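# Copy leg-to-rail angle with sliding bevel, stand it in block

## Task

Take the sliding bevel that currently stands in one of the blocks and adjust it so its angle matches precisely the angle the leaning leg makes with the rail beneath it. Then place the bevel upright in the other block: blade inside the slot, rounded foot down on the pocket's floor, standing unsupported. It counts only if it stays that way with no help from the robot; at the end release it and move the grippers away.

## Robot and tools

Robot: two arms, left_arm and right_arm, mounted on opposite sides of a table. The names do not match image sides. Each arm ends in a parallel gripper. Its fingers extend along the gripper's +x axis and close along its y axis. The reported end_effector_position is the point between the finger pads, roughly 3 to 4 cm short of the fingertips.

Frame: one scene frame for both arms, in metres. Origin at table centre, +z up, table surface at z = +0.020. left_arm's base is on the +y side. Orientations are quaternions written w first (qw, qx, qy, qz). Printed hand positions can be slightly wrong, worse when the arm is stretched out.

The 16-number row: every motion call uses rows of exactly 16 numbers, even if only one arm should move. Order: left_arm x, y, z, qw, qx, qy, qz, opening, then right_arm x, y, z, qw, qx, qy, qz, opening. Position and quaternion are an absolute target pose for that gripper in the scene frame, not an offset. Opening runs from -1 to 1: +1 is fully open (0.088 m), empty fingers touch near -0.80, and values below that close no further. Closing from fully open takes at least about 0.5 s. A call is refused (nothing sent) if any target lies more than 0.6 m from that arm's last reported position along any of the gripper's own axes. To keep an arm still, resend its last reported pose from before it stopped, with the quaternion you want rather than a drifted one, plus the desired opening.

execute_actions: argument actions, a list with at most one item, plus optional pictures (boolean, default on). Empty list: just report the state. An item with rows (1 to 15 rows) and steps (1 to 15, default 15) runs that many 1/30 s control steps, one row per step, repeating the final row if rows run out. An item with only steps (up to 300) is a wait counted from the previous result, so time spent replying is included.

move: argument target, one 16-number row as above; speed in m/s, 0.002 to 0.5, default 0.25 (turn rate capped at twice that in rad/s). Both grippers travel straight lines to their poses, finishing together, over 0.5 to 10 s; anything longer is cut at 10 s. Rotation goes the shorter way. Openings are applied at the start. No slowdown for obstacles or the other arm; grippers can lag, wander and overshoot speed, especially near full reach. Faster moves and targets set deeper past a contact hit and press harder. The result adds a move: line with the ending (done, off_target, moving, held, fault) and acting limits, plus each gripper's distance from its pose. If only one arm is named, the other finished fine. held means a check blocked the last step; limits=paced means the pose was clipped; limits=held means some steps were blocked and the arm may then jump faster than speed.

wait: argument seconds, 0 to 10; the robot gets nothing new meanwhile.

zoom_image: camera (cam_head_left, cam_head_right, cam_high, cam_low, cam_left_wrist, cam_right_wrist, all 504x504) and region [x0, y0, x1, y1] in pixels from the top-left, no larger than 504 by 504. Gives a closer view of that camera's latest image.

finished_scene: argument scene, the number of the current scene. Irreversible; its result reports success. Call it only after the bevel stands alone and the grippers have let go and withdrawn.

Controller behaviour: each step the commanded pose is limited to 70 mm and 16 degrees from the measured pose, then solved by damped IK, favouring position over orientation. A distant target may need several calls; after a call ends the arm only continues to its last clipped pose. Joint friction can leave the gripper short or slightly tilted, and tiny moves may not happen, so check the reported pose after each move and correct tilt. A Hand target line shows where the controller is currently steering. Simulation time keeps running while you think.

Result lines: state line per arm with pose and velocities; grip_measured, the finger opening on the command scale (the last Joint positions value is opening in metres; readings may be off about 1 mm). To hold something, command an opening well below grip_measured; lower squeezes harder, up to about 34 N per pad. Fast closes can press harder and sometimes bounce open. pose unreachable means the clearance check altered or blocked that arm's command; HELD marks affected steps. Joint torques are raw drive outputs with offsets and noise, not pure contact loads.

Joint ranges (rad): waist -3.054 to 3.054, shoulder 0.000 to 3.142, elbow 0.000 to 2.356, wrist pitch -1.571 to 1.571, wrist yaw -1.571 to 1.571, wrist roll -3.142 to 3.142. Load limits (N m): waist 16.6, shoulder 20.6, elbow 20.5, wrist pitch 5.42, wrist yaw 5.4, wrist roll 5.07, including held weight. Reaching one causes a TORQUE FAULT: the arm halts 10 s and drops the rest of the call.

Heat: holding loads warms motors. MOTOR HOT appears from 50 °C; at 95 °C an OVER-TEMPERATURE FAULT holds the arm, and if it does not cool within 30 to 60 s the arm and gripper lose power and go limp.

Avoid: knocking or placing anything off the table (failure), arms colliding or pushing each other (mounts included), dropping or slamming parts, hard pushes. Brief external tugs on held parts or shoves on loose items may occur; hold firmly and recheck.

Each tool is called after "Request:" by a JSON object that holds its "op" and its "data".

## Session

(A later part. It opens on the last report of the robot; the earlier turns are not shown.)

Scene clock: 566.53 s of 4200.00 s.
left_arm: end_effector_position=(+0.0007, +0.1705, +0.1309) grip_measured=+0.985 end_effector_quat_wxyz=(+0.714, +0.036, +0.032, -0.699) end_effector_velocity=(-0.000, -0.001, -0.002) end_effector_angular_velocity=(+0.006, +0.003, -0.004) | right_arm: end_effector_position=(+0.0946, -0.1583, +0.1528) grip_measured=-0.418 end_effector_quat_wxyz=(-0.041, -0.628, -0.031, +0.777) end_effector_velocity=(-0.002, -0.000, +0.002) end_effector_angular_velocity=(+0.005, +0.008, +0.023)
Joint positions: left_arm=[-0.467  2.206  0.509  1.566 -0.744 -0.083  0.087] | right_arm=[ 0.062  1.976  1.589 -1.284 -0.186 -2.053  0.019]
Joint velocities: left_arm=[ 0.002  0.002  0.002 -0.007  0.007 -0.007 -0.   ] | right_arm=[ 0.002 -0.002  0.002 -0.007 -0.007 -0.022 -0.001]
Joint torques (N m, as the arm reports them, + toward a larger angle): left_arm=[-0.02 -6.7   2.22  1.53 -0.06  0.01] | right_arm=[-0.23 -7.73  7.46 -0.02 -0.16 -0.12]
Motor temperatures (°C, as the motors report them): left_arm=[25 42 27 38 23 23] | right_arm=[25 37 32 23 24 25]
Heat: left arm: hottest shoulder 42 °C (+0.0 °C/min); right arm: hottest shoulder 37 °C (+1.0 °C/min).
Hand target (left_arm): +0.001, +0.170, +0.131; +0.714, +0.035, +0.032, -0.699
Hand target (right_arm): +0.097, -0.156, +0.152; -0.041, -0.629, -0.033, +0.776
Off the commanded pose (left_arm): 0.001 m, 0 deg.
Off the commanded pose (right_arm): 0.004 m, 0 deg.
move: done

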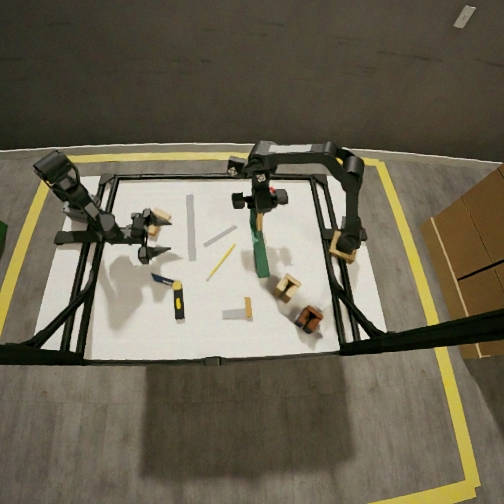

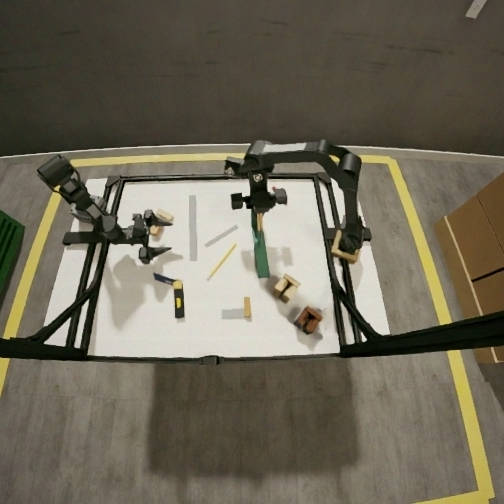

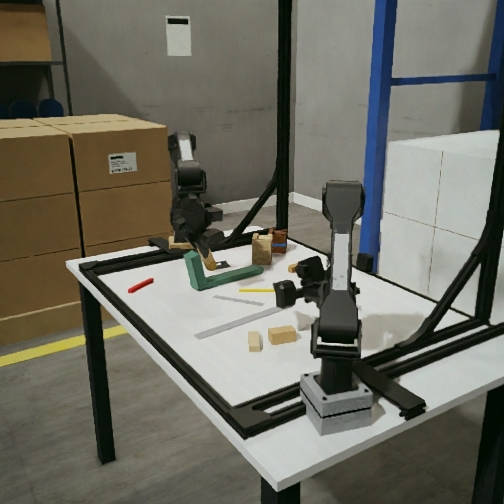

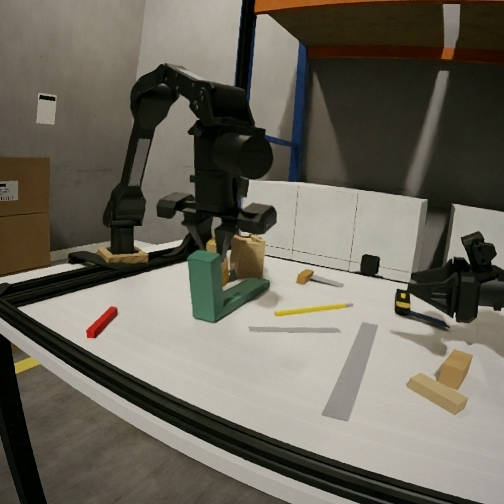

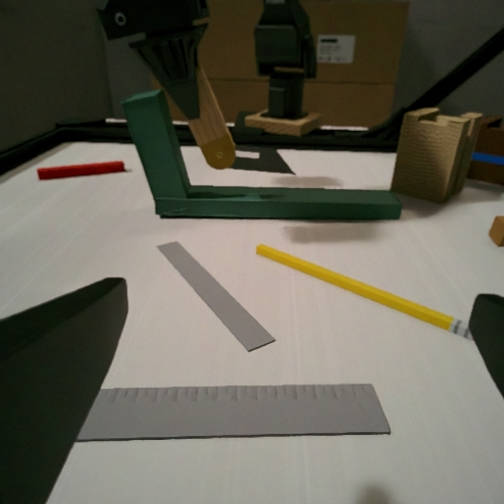

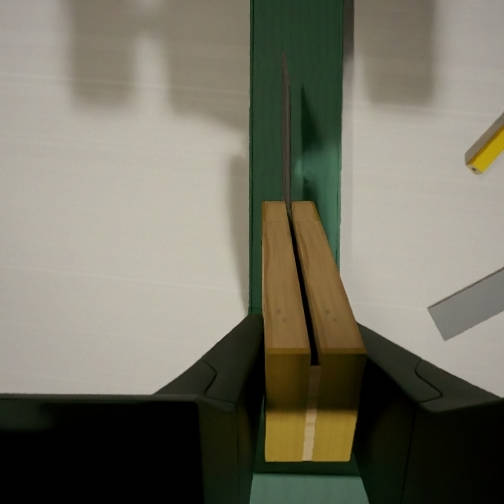

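Request:
{"op": "move", "data": {"target": [0.0006,0.1704,0.1315,0.714,0.035,0.032,-0.699,1.0, 0.097,-0.1555,0.150, -0.0392,-0.6617,-0.0347,0.7480, -0.7], "speed": 0.03}}

Request:
{"op": "zoom_image", "data": {"camera": "cam_left_wrist", "region": [110,20,290,230]}}

Scene clock: 624.80 s of 4200.00 s.
left_arm: end_effector_position=(+0.0007, +0.1705, +0.1310) grip_measured=+0.985 end_effector_quat_wxyz=(+0.714, +0.036, +0.032, -0.699) end_effector_velocity=(+0.001, +0.002, +0.002) end_effector_angular_velocity=(-0.008, +0.025, +0.017) | right_arm: end_effector_position=(+0.0983, -0.1543, +0.1461) grip_measured=-0.418 end_effector_quat_wxyz=(+0.043, +0.659, +0.031, -0.750) end_effector_velocity=(+0.002, -0.004, -0.001) end_effector_angular_velocity=(-0.013, -0.003, +0.000)
Joint positions: left_arm=[-0.467  2.206  0.509  1.566 -0.744 -0.083  0.087] | right_arm=[ 0.086  1.971  1.564 -1.228 -0.113 -2.024  0.019]
Joint velocities: left_arm=[-0.007 -0.002 -0.002  0.007 -0.022 -0.022 -0.   ] | right_arm=[-0.007 -0.002 -0.007 -0.007  0.007 -0.007 -0.   ]
Joint torques (N m, as the arm reports them, + toward a larger angle): left_arm=[-0.04 -6.72  2.27  1.52 -0.06  0.02] | right_arm=[  0.31 -11.36   4.85   0.09  -0.08   0.1 ]
Motor temperatures (°C, as the motors report them): left_arm=[25 42 27 38 23 23] | right_arm=[25 39 34 23 24 25]
Heat: left arm: hottest shoulder 42 °C (+0.0 °C/min); right arm: hottest shoulder 39 °C (+2.0 °C/min).
Hand target (left_arm): +0.001, +0.170, +0.132; +0.714, +0.035, +0.032, -0.699
Hand target (right_arm): +0.097, -0.155, +0.150; +0.039, +0.662, +0.035, -0.748
Off the commanded pose (left_arm): 0.001 m, 0 deg.
Off the commanded pose (right_arm): 0.004 m, 1 deg.
move: done

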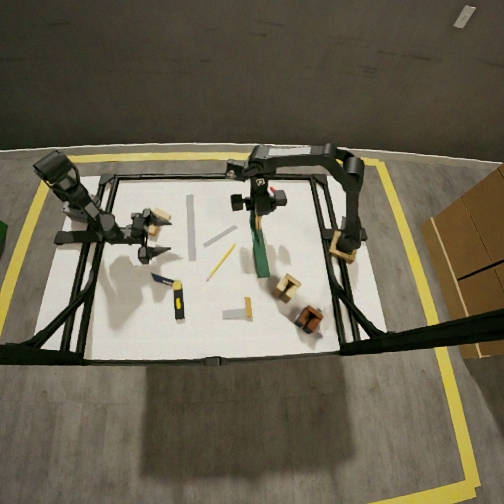

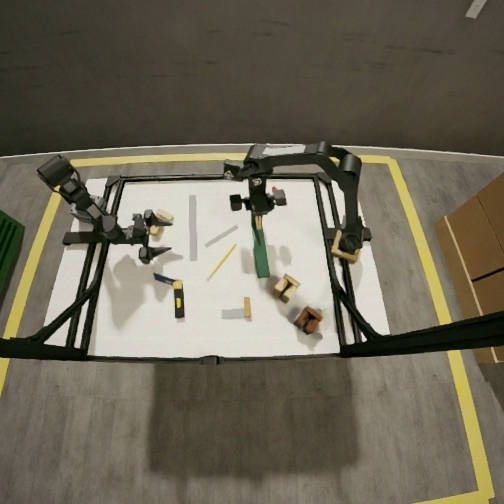

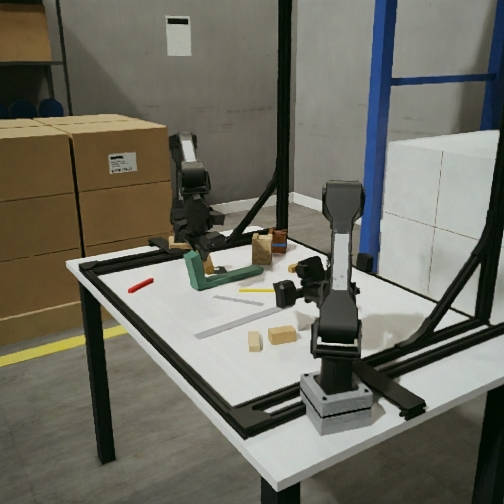

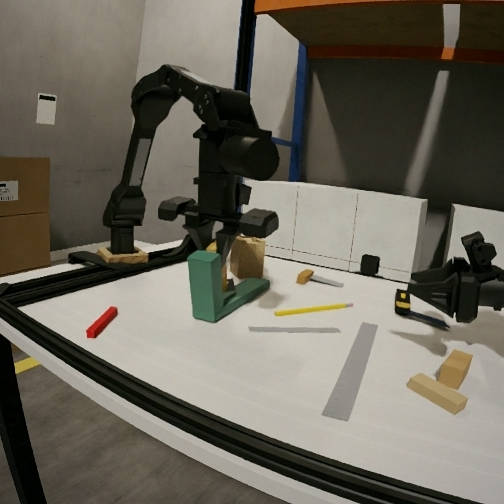

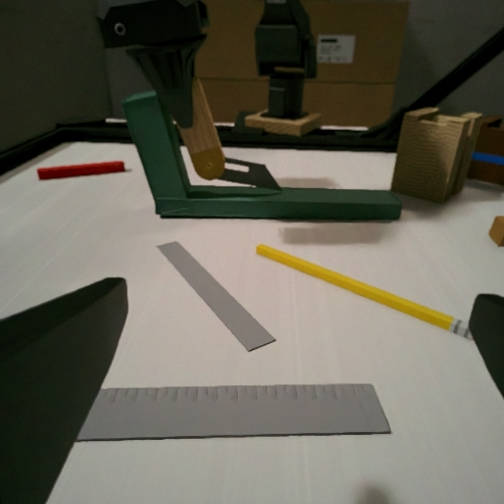

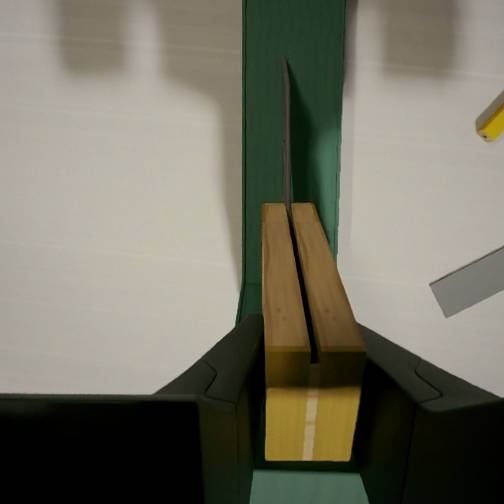

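Region (110, 20, 290, 230) of cam_left_wrist's 504x504 image, scaled by 2.400, with more detail than that image has; it fills the left 432 columns of this view, and the rest is white.

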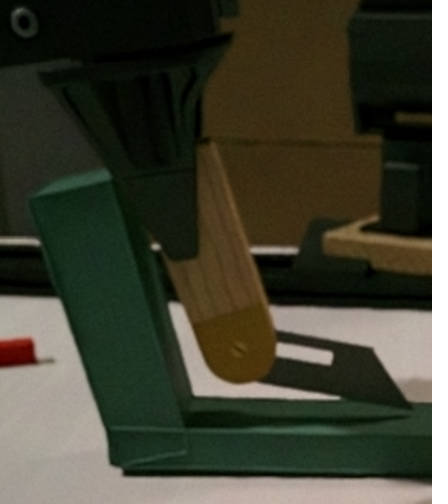

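Request:
{"op": "move", "data": {"target": [0.0006,0.1704,0.1315,0.714,0.035,0.032,-0.699,1.0, 0.085,-0.1560,0.149, -0.0407,-0.6284,-0.0329,0.7760, -0.7], "speed": 0.02}}

Request:
{"op": "move", "data": {"target": [0.0006,0.1704,0.1315,0.714,0.035,0.032,-0.699,1.0, 0.085,-0.1560,0.138, -0.0407,-0.6284,-0.0329,0.7760, -0.7], "speed": 0.01}}

Request:
{"op": "zoom_image", "data": {"camera": "cam_left_wrist", "region": [110,20,320,230]}}

Scene clock: 687.10 s of 4200.00 s.
left_arm: end_effector_position=(+0.0008, +0.1705, +0.1310) grip_measured=+0.985 end_effector_quat_wxyz=(+0.714, +0.036, +0.032, -0.699) end_effector_velocity=(-0.002, +0.001, -0.001) end_effector_angular_velocity=(+0.006, +0.003, -0.009) | right_arm: end_effector_position=(+0.0856, -0.1570, +0.1493) grip_measured=-0.418 end_effector_quat_wxyz=(-0.039, -0.631, -0.032, +0.775) end_effector_velocity=(-0.002, +0.002, -0.001) end_effector_angular_velocity=(+0.008, +0.020, -0.012)
Joint positions: left_arm=[-0.466  2.206  0.509  1.566 -0.744 -0.082  0.087] | right_arm=[ 0.088  1.964  1.558 -1.254 -0.184 -2.023  0.019]
Joint velocities: left_arm=[-0.002 -0.002 -0.002 -0.007  0.007 -0.007 -0.   ] | right_arm=[-0.002  0.002 -0.002  0.007 -0.022  0.007  0.   ]
Joint torques (N m, as the arm reports them, + toward a larger angle): left_arm=[-0.01 -6.71  2.28  1.51 -0.06  0.02] | right_arm=[ 0.07 -8.32  6.62 -0.28 -0.36 -0.1 ]
Motor temperatures (°C, as the motors report them): left_arm=[25 42 27 38 23 23] | right_arm=[25 43 32 23 24 25]
Heat: left arm: hottest shoulder 42 °C (+0.0 °C/min); right arm: hottest shoulder 43 °C (+4.0 °C/min).
Hand target (left_arm): +0.001, +0.170, +0.131; +0.714, +0.035, +0.032, -0.699
Hand target (right_arm): +0.085, -0.156, +0.149; -0.041, -0.628, -0.033, +0.776
Off the commanded pose (left_arm): 0.001 m, 0 deg.
Off the commanded pose (right_arm): 0.001 m, 0 deg.
move: done

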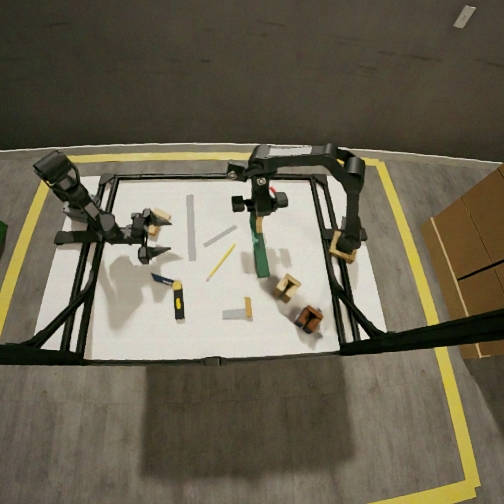

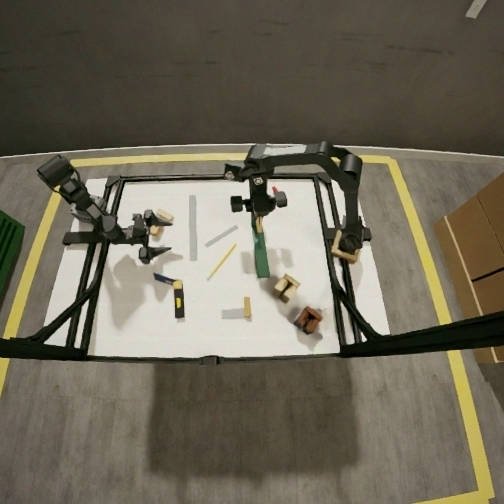

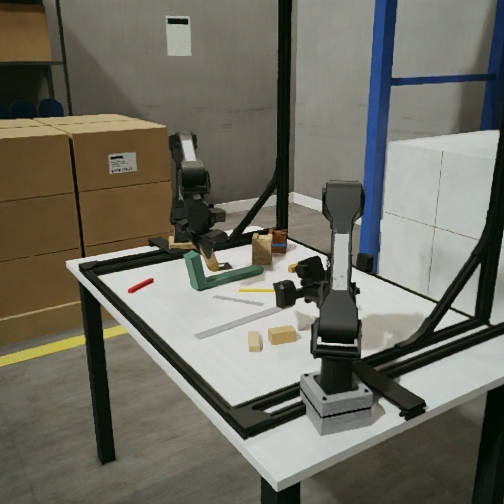

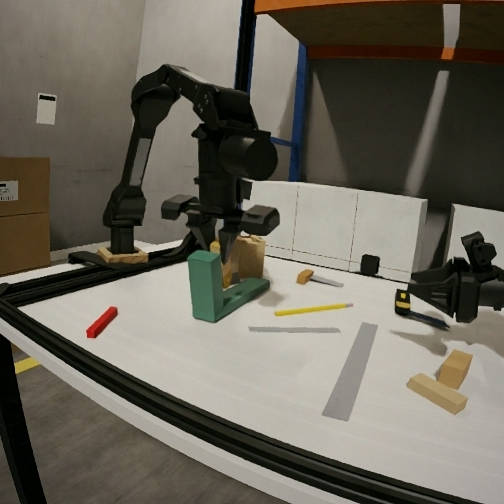

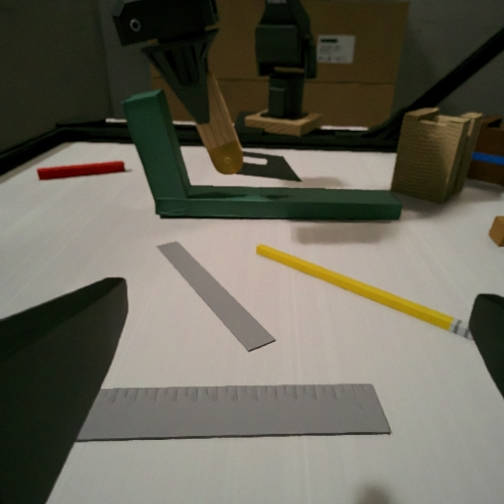

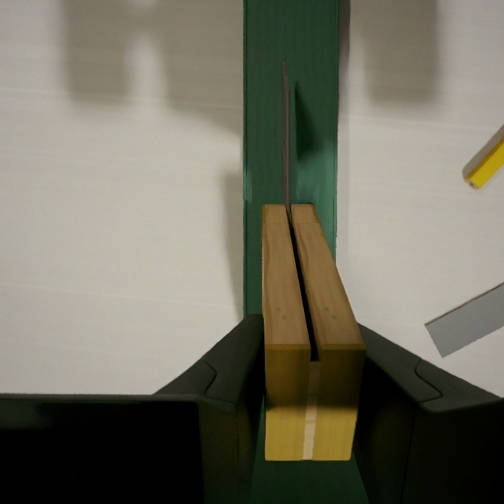

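Scene clock: 688.47 s of 4200.00 s.
left_arm: end_effector_position=(+0.0008, +0.1705, +0.1310) grip_measured=+0.985 end_effector_quat_wxyz=(+0.714, +0.036, +0.032, -0.699) end_effector_velocity=(-0.002, -0.000, -0.000) end_effector_angular_velocity=(+0.002, +0.006, -0.009) | right_arm: end_effector_position=(+0.0863, -0.1547, +0.1435) grip_measured=-0.418 end_effector_quat_wxyz=(-0.035, -0.632, -0.037, +0.773) end_effector_velocity=(+0.002, +0.000, -0.000) end_effector_angular_velocity=(+0.003, -0.009, -0.009)
Joint positions: left_arm=[-0.466  2.206  0.509  1.566 -0.744 -0.082  0.087] | right_arm=[ 0.088  1.966  1.539 -1.219 -0.185 -2.023  0.019]
Joint velocities: left_arm=[-0.002 -0.002  0.002 -0.007  0.007 -0.007 -0.   ] | right_arm=[-0.002 -0.002 -0.002  0.007  0.007  0.007  0.   ]
Joint torques (N m, as the arm reports them, + toward a larger angle): left_arm=[-0.06 -6.72  2.27  1.51 -0.06  0.02] | right_arm=[ 0.07 -7.66  4.86  0.06 -0.37 -0.1 ]
Motor temperatures (°C, as the motors report them): left_arm=[25 42 27 38 23 23] | right_arm=[25 43 32 23 24 25]
Heat: left arm: hottest shoulder 42 °C (+0.0 °C/min); right arm: hottest shoulder 43 °C (+3.0 °C/min).
Hand target (left_arm): +0.001, +0.170, +0.132; +0.714, +0.035, +0.032, -0.699
Hand target (right_arm): +0.085, -0.156, +0.138; -0.041, -0.628, -0.033, +0.776
Off the commanded pose (left_arm): 0.001 m, 0 deg.
Off the commanded pose (right_arm): 0.006 m, 1 deg.
move: done

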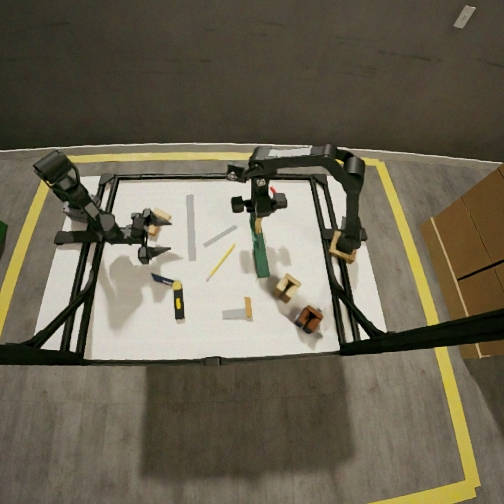

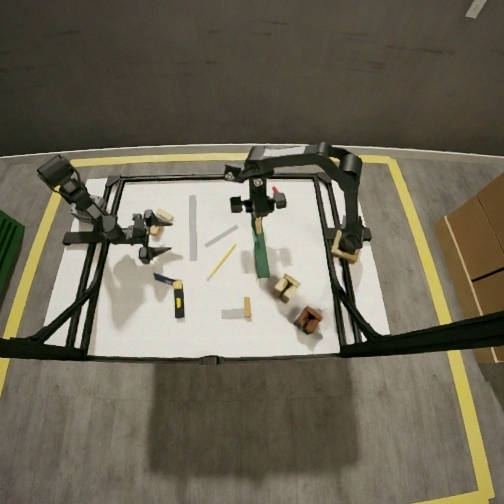

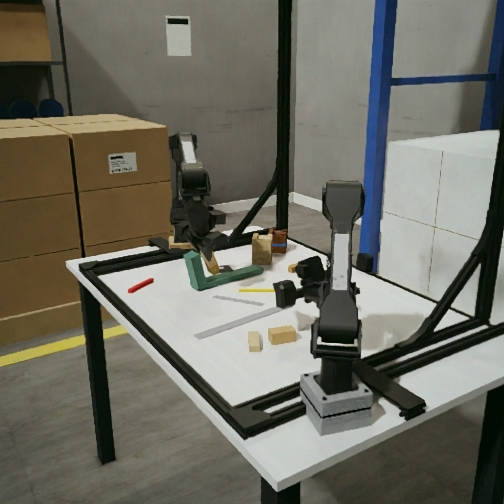

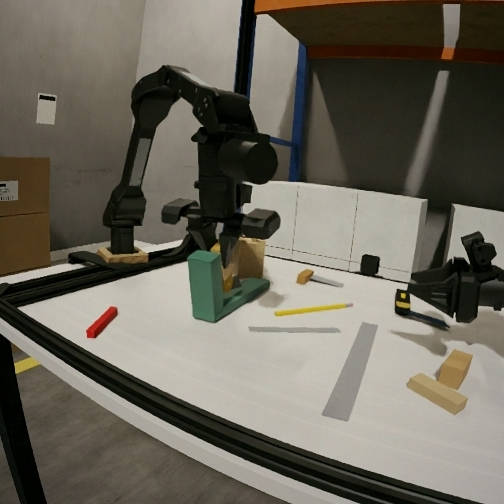

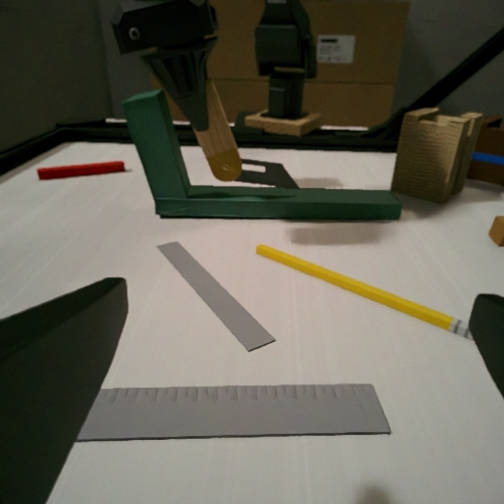

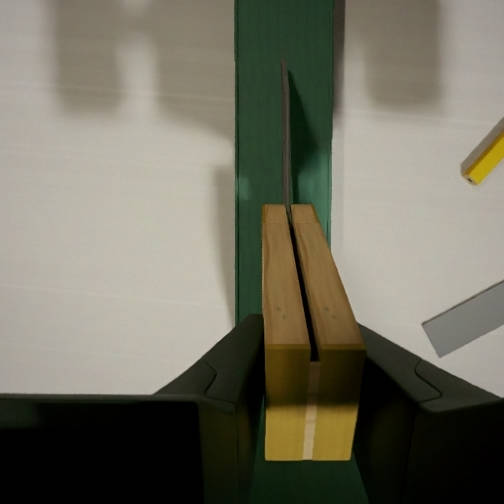

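Region (110, 20, 320, 230) of cam_left_wrist's 504x504 image, scaled by 2.400, with more detail than that image has.

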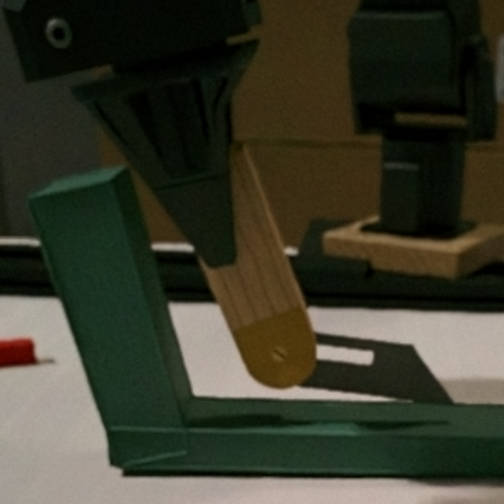

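Request:
{"op": "move", "data": {"target": [0.0006,0.1704,0.1315,0.714,0.035,0.032,-0.699,1.0, 0.079,-0.1570,0.132, -0.0407,-0.6284,-0.0329,0.7760, -0.7], "speed": 0.01}}

Request:
{"op": "zoom_image", "data": {"camera": "cam_left_wrist", "region": [110,20,320,230]}}

Scene clock: 698.03 s of 4200.00 s.
left_arm: end_effector_position=(+0.0008, +0.1705, +0.1310) grip_measured=+0.985 end_effector_quat_wxyz=(+0.714, +0.036, +0.032, -0.699) end_effector_velocity=(-0.002, +0.001, -0.001) end_effector_angular_velocity=(+0.006, +0.003, -0.009) | right_arm: end_effector_position=(+0.0818, -0.1553, +0.1359) grip_measured=-0.418 end_effector_quat_wxyz=(-0.037, -0.630, -0.037, +0.775) end_effector_velocity=(-0.004, -0.006, -0.000) end_effector_angular_velocity=(-0.021, +0.016, +0.009)
Joint positions: left_arm=[-0.466  2.206  0.509  1.566 -0.744 -0.082  0.087] | right_arm=[ 0.097  1.967  1.509 -1.191 -0.19  -2.016  0.019]
Joint velocities: left_arm=[-0.002 -0.002 -0.002 -0.007  0.007 -0.007 -0.   ] | right_arm=[ 0.002 -0.002 -0.007 -0.022 -0.007 -0.007 -0.   ]
Joint torques (N m, as the arm reports them, + toward a larger angle): left_arm=[-0.08 -6.72  2.27  1.51 -0.06  0.01] | right_arm=[ 0.51 -8.57  4.36  0.2  -0.19  0.16]
Motor temperatures (°C, as the motors report them): left_arm=[25 42 27 38 23 23] | right_arm=[25 42 31 23 24 25]
Heat: left arm: hottest shoulder 42 °C (+0.0 °C/min); right arm: hottest shoulder 42 °C (+1.0 °C/min).
Hand target (left_arm): +0.001, +0.170, +0.132; +0.714, +0.035, +0.032, -0.699
Hand target (right_arm): +0.079, -0.157, +0.132; -0.041, -0.629, -0.033, +0.776
Off the commanded pose (left_arm): 0.001 m, 0 deg.
Off the commanded pose (right_arm): 0.005 m, 1 deg.
move: done

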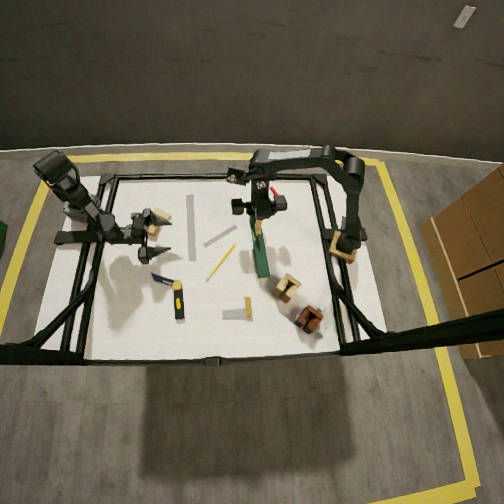

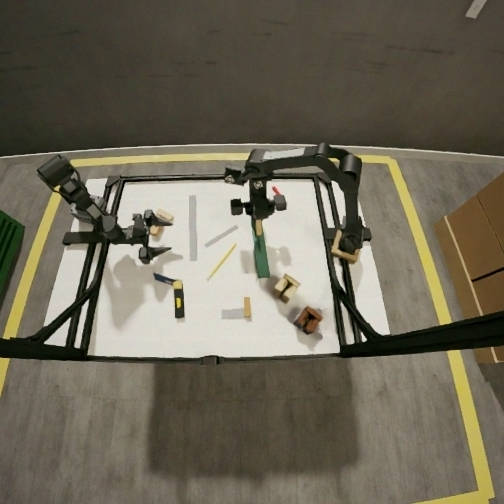

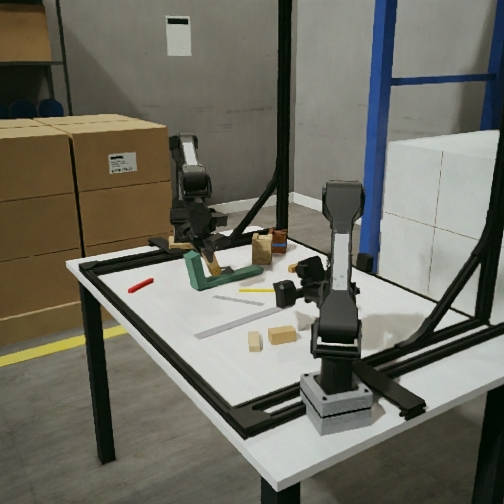

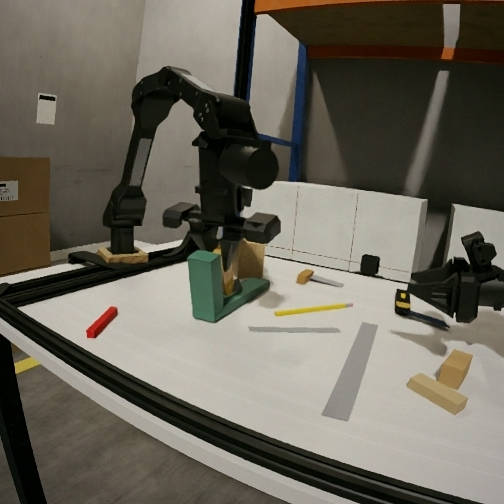

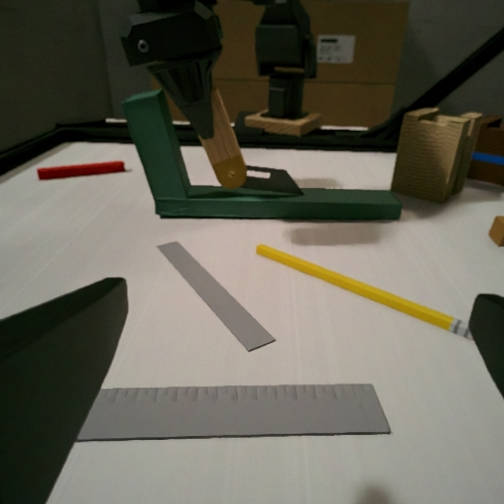

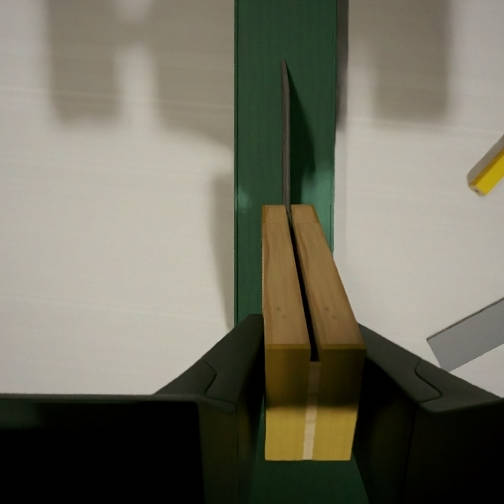

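Region (110, 20, 320, 230) of cam_left_wrist's 504x504 image, scaled by 2.400, with more detail than that image has.

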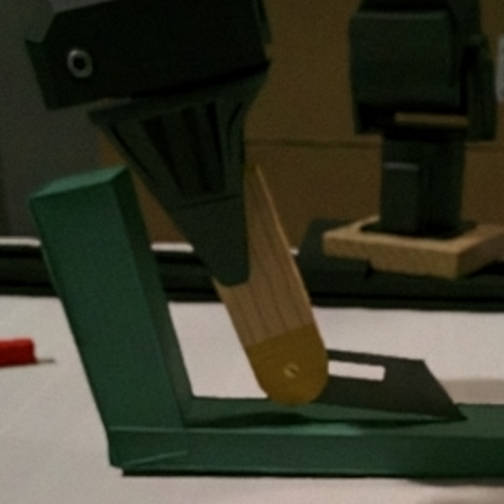

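Request:
{"op": "move", "data": {"target": [0.0006,0.1704,0.1315,0.714,0.035,0.032,-0.699,1.0, 0.079,-0.1570,0.1285, -0.0407,-0.6284,-0.0329,0.7760, -0.7], "speed": 0.008}}

Request:
{"op": "zoom_image", "data": {"camera": "cam_left_wrist", "region": [110,20,320,230]}}

Scene clock: 703.60 s of 4200.00 s.
left_arm: end_effector_position=(+0.0007, +0.1705, +0.1310) grip_measured=+0.985 end_effector_quat_wxyz=(+0.714, +0.036, +0.032, -0.699) end_effector_velocity=(+0.001, +0.002, +0.001) end_effector_angular_velocity=(-0.003, +0.008, +0.006) | right_arm: end_effector_position=(+0.0810, -0.1547, +0.1335) grip_measured=-0.418 end_effector_quat_wxyz=(-0.036, -0.630, -0.039, +0.775) end_effector_velocity=(-0.003, -0.003, +0.001) end_effector_angular_velocity=(-0.003, +0.009, +0.009)
Joint positions: left_arm=[-0.467  2.206  0.509  1.566 -0.744 -0.082  0.087] | right_arm=[ 0.099  1.967  1.5   -1.177 -0.192 -2.015  0.019]
Joint velocities: left_arm=[-0.002 -0.002 -0.007  0.007 -0.007 -0.007  0.   ] | right_arm=[ 0.002 -0.007 -0.007 -0.007 -0.007 -0.007 -0.   ]
Joint torques (N m, as the arm reports them, + toward a larger angle): left_arm=[-0.07 -6.71  2.26  1.51 -0.06  0.01] | right_arm=[ 0.37 -8.21  4.38  0.17 -0.15  0.09]
Motor temperatures (°C, as the motors report them): left_arm=[25 41 27 38 23 23] | right_arm=[25 42 31 23 24 25]
Heat: left arm: hottest shoulder 41 °C (-1.0 °C/min); right arm: hottest shoulder 42 °C (+0.0 °C/min).
Hand target (left_arm): +0.000, +0.170, +0.132; +0.714, +0.035, +0.032, -0.699
Hand target (right_arm): +0.079, -0.157, +0.129; -0.041, -0.628, -0.033, +0.776
Off the commanded pose (left_arm): 0.001 m, 0 deg.
Off the commanded pose (right_arm): 0.006 m, 1 deg.
move: done

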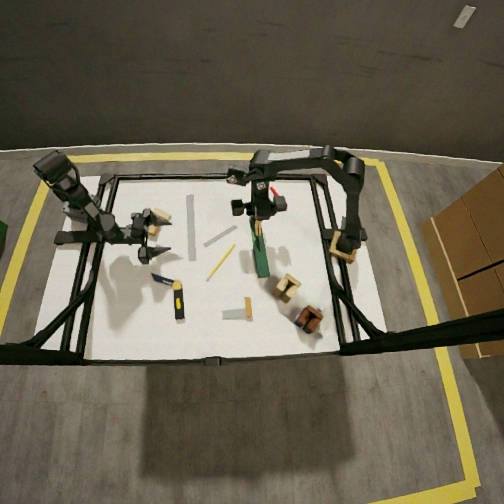

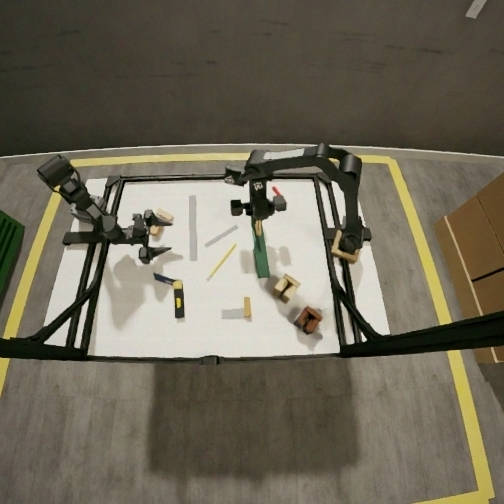

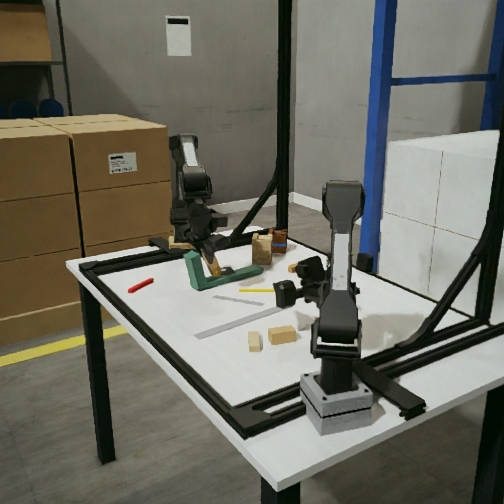

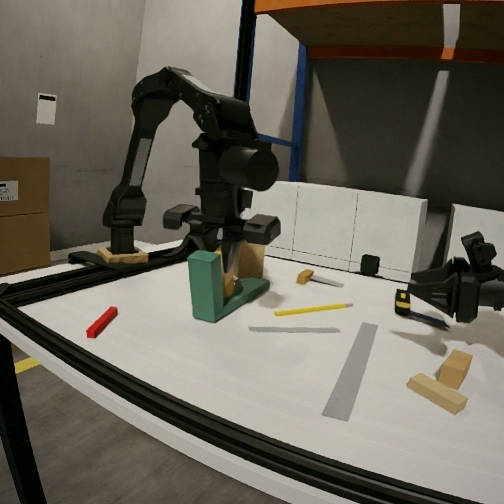

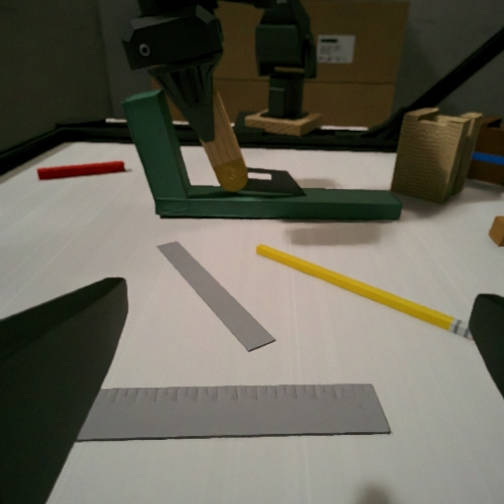

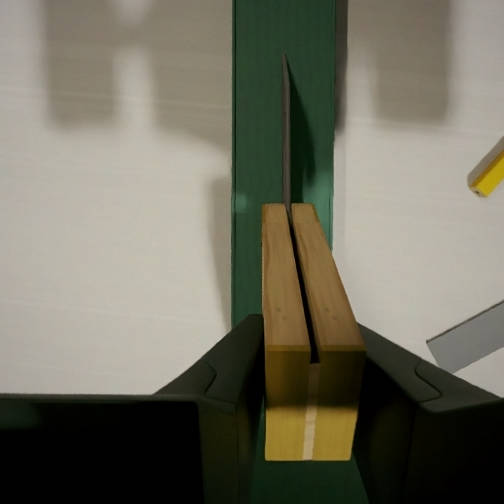

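Region (110, 20, 320, 230) of cam_left_wrist's 504x504 image, scaled by 2.400, with more detail than that image has.

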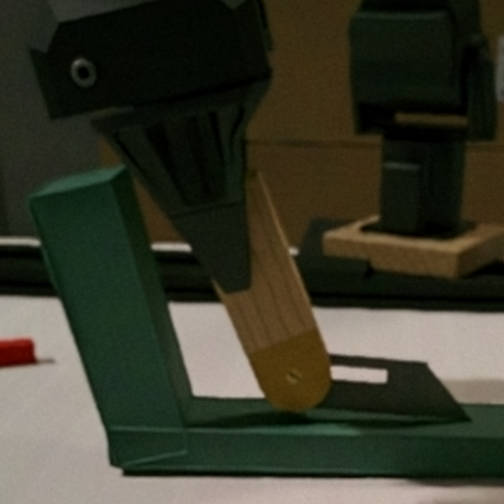

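Request:
{"op": "move", "data": {"target": [0.0006,0.1704,0.1315,0.714,0.035,0.032,-0.699,1.0, 0.079,-0.1570,0.1285, -0.0407,-0.6284,-0.0329,0.7760, -0.34], "speed": 0.008}}

Request:
{"op": "zoom_image", "data": {"camera": "cam_left_wrist", "region": [110,20,320,230]}}

Scene clock: 710.93 s of 4200.00 s.
left_arm: end_effector_position=(+0.0007, +0.1705, +0.1310) grip_measured=+0.985 end_effector_quat_wxyz=(+0.714, +0.036, +0.032, -0.699) end_effector_velocity=(+0.000, +0.001, +0.001) end_effector_angular_velocity=(+0.001, -0.010, +0.004) | right_arm: end_effector_position=(+0.0807, -0.1549, +0.1326) grip_measured=-0.340 end_effector_quat_wxyz=(-0.036, -0.630, -0.038, +0.775) end_effector_velocity=(-0.002, -0.006, -0.001) end_effector_angular_velocity=(-0.023, +0.002, +0.025)
Joint positions: left_arm=[-0.467  2.206  0.509  1.566 -0.744 -0.082  0.087] | right_arm=[ 0.1    1.968  1.497 -1.175 -0.192 -2.015  0.022]
Joint velocities: left_arm=[-0.002 -0.007 -0.002 -0.007 -0.007  0.007  0.   ] | right_arm=[ 0.002 -0.002 -0.007 -0.022  0.007 -0.022  0.   ]
Joint torques (N m, as the arm reports them, + toward a larger angle): left_arm=[-0.04 -6.72  2.28  1.51 -0.06  0.02] | right_arm=[ 0.3  -8.24  4.55  0.03 -0.14  0.09]
Motor temperatures (°C, as the motors report them): left_arm=[25 41 27 38 23 23] | right_arm=[25 41 31 23 24 25]
Heat: left arm: hottest shoulder 41 °C (-1.0 °C/min); right arm: hottest shoulder 41 °C (-1.0 °C/min).
Hand target (left_arm): +0.001, +0.170, +0.132; +0.714, +0.035, +0.032, -0.699
Hand target (right_arm): +0.079, -0.157, +0.128; -0.041, -0.628, -0.033, +0.776
Off the commanded pose (left_arm): 0.001 m, 0 deg.
Off the commanded pose (right_arm): 0.005 m, 1 deg.
move: done

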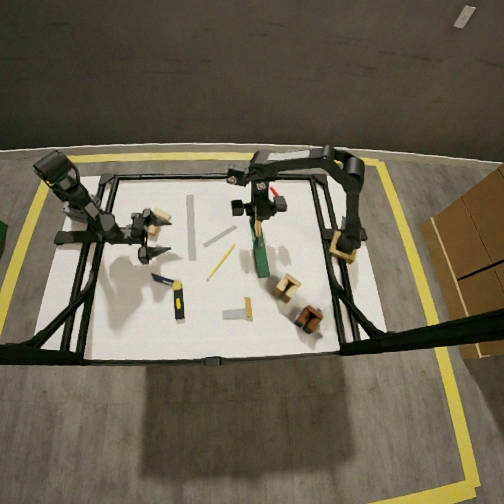

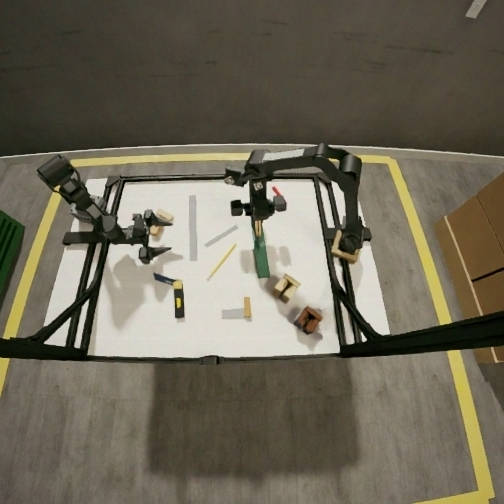

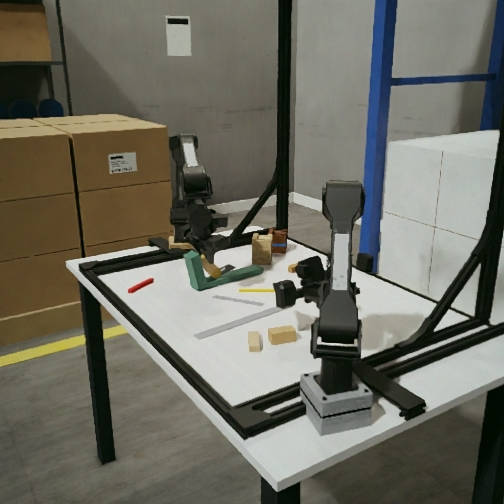

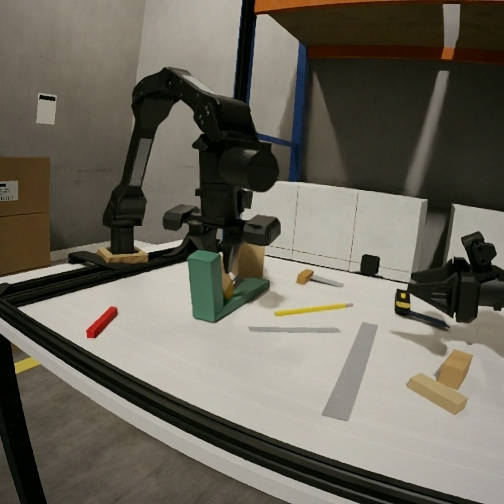

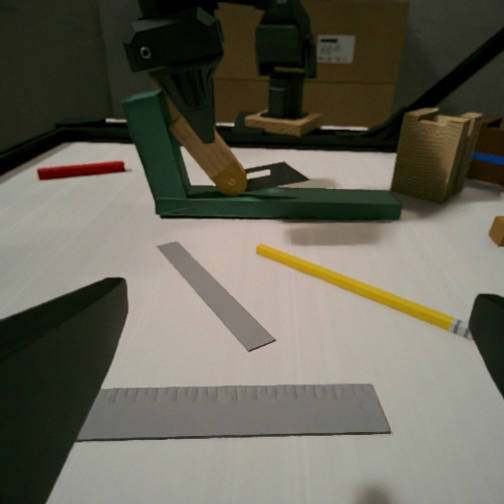

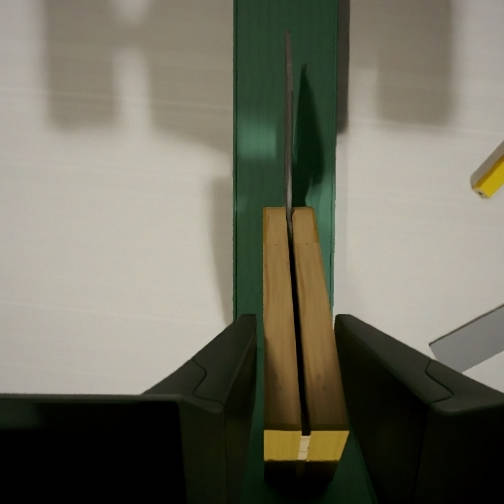

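Region (110, 20, 320, 230) of cam_left_wrist's 504x504 image, scaled by 2.400, with more detail than that image has.

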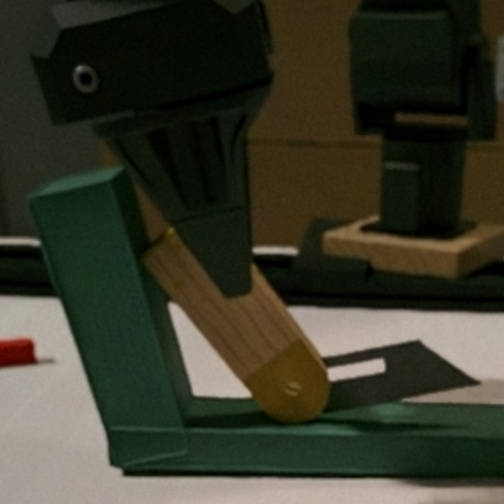

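Request:
{"op": "move", "data": {"target": [0.0006,0.1704,0.1315,0.714,0.035,0.032,-0.699,1.0, 0.080,-0.1565,0.129, -0.0386,-0.6747,-0.0353,0.7363, -0.34], "speed": 0.015}}

Request:
{"op": "zoom_image", "data": {"camera": "cam_left_wrist", "region": [110,20,320,230]}}

Scene clock: 835.13 s of 4200.00 s.
left_arm: end_effector_position=(+0.0007, +0.1705, +0.1310) grip_measured=+0.985 end_effector_quat_wxyz=(+0.714, +0.036, +0.032, -0.699) end_effector_velocity=(+0.005, +0.001, +0.000) end_effector_angular_velocity=(+0.003, +0.000, +0.025) | right_arm: end_effector_position=(+0.0811, -0.1551, +0.1263) grip_measured=-0.340 end_effector_quat_wxyz=(+0.041, +0.672, +0.033, -0.738) end_effector_velocity=(+0.001, -0.001, -0.001) end_effector_angular_velocity=(+0.004, +0.006, -0.015)
Joint positions: left_arm=[-0.467  2.206  0.509  1.566 -0.744 -0.082  0.087] | right_arm=[ 0.144  1.948  1.454 -1.118 -0.084 -1.964  0.022]
Joint velocities: left_arm=[ 0.002 -0.007 -0.007 -0.007 -0.022 -0.007 -0.   ] | right_arm=[-0.007 -0.002 -0.007  0.007 -0.007  0.007 -0.   ]
Joint torques (N m, as the arm reports them, + toward a larger angle): left_arm=[-0.03 -6.71  2.27  1.52 -0.06  0.01] | right_arm=[  0.33 -10.68   4.47   0.14  -0.04   0.15]
Motor temperatures (°C, as the motors report them): left_arm=[25 41 26 38 23 23] | right_arm=[25 41 30 23 24 25]
Heat: left arm: hottest shoulder 41 °C (+0.0 °C/min); right arm: hottest shoulder 41 °C (+1.0 °C/min).
Hand target (left_arm): +0.001, +0.170, +0.132; +0.714, +0.035, +0.032, -0.699
Hand target (right_arm): +0.080, -0.156, +0.129; +0.038, +0.675, +0.035, -0.736
Off the commanded pose (left_arm): 0.001 m, 0 deg.
Off the commanded pose (right_arm): 0.003 m, 1 deg.
After step 90, 117.00 s passed at rest.
move: done

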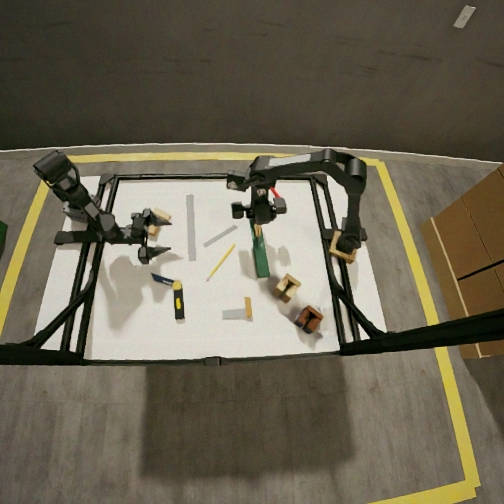

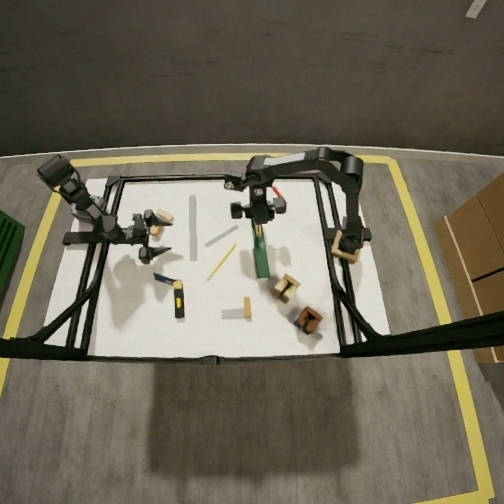

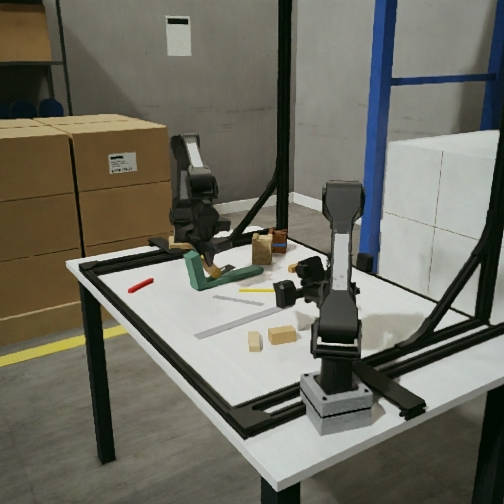

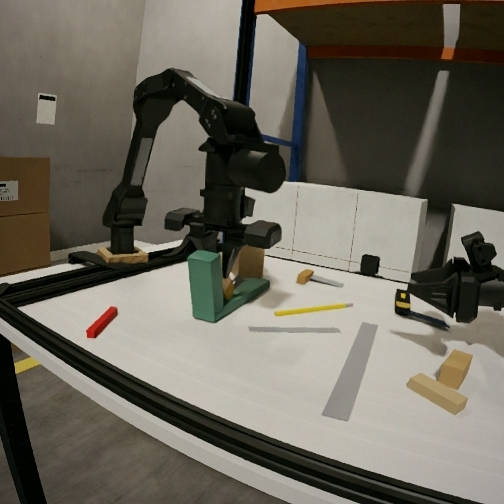

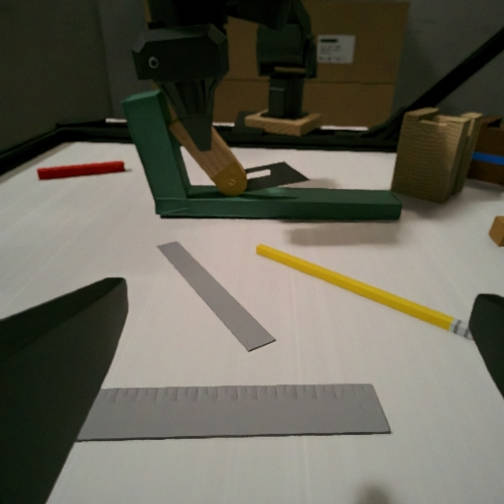

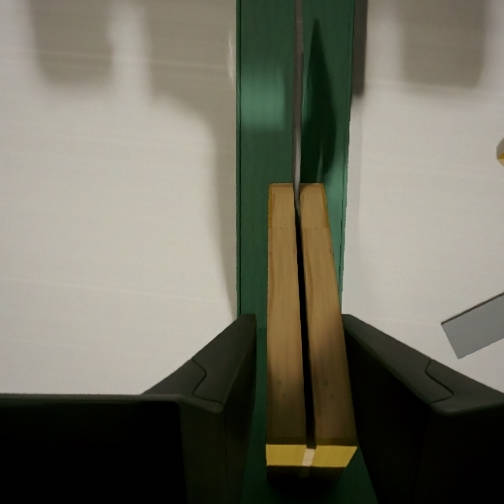

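Region (110, 20, 320, 230) of cam_left_wrist's 504x504 image, scaled by 2.400, with more detail than that image has.

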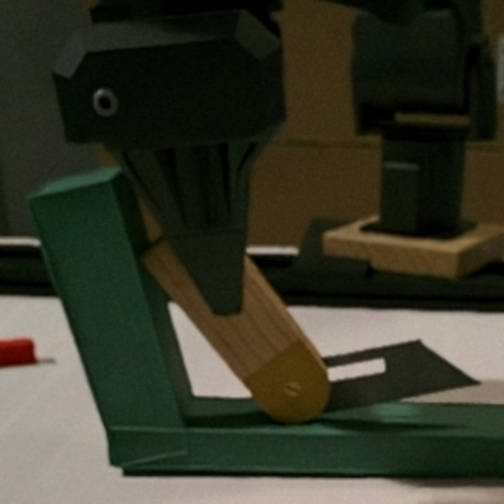

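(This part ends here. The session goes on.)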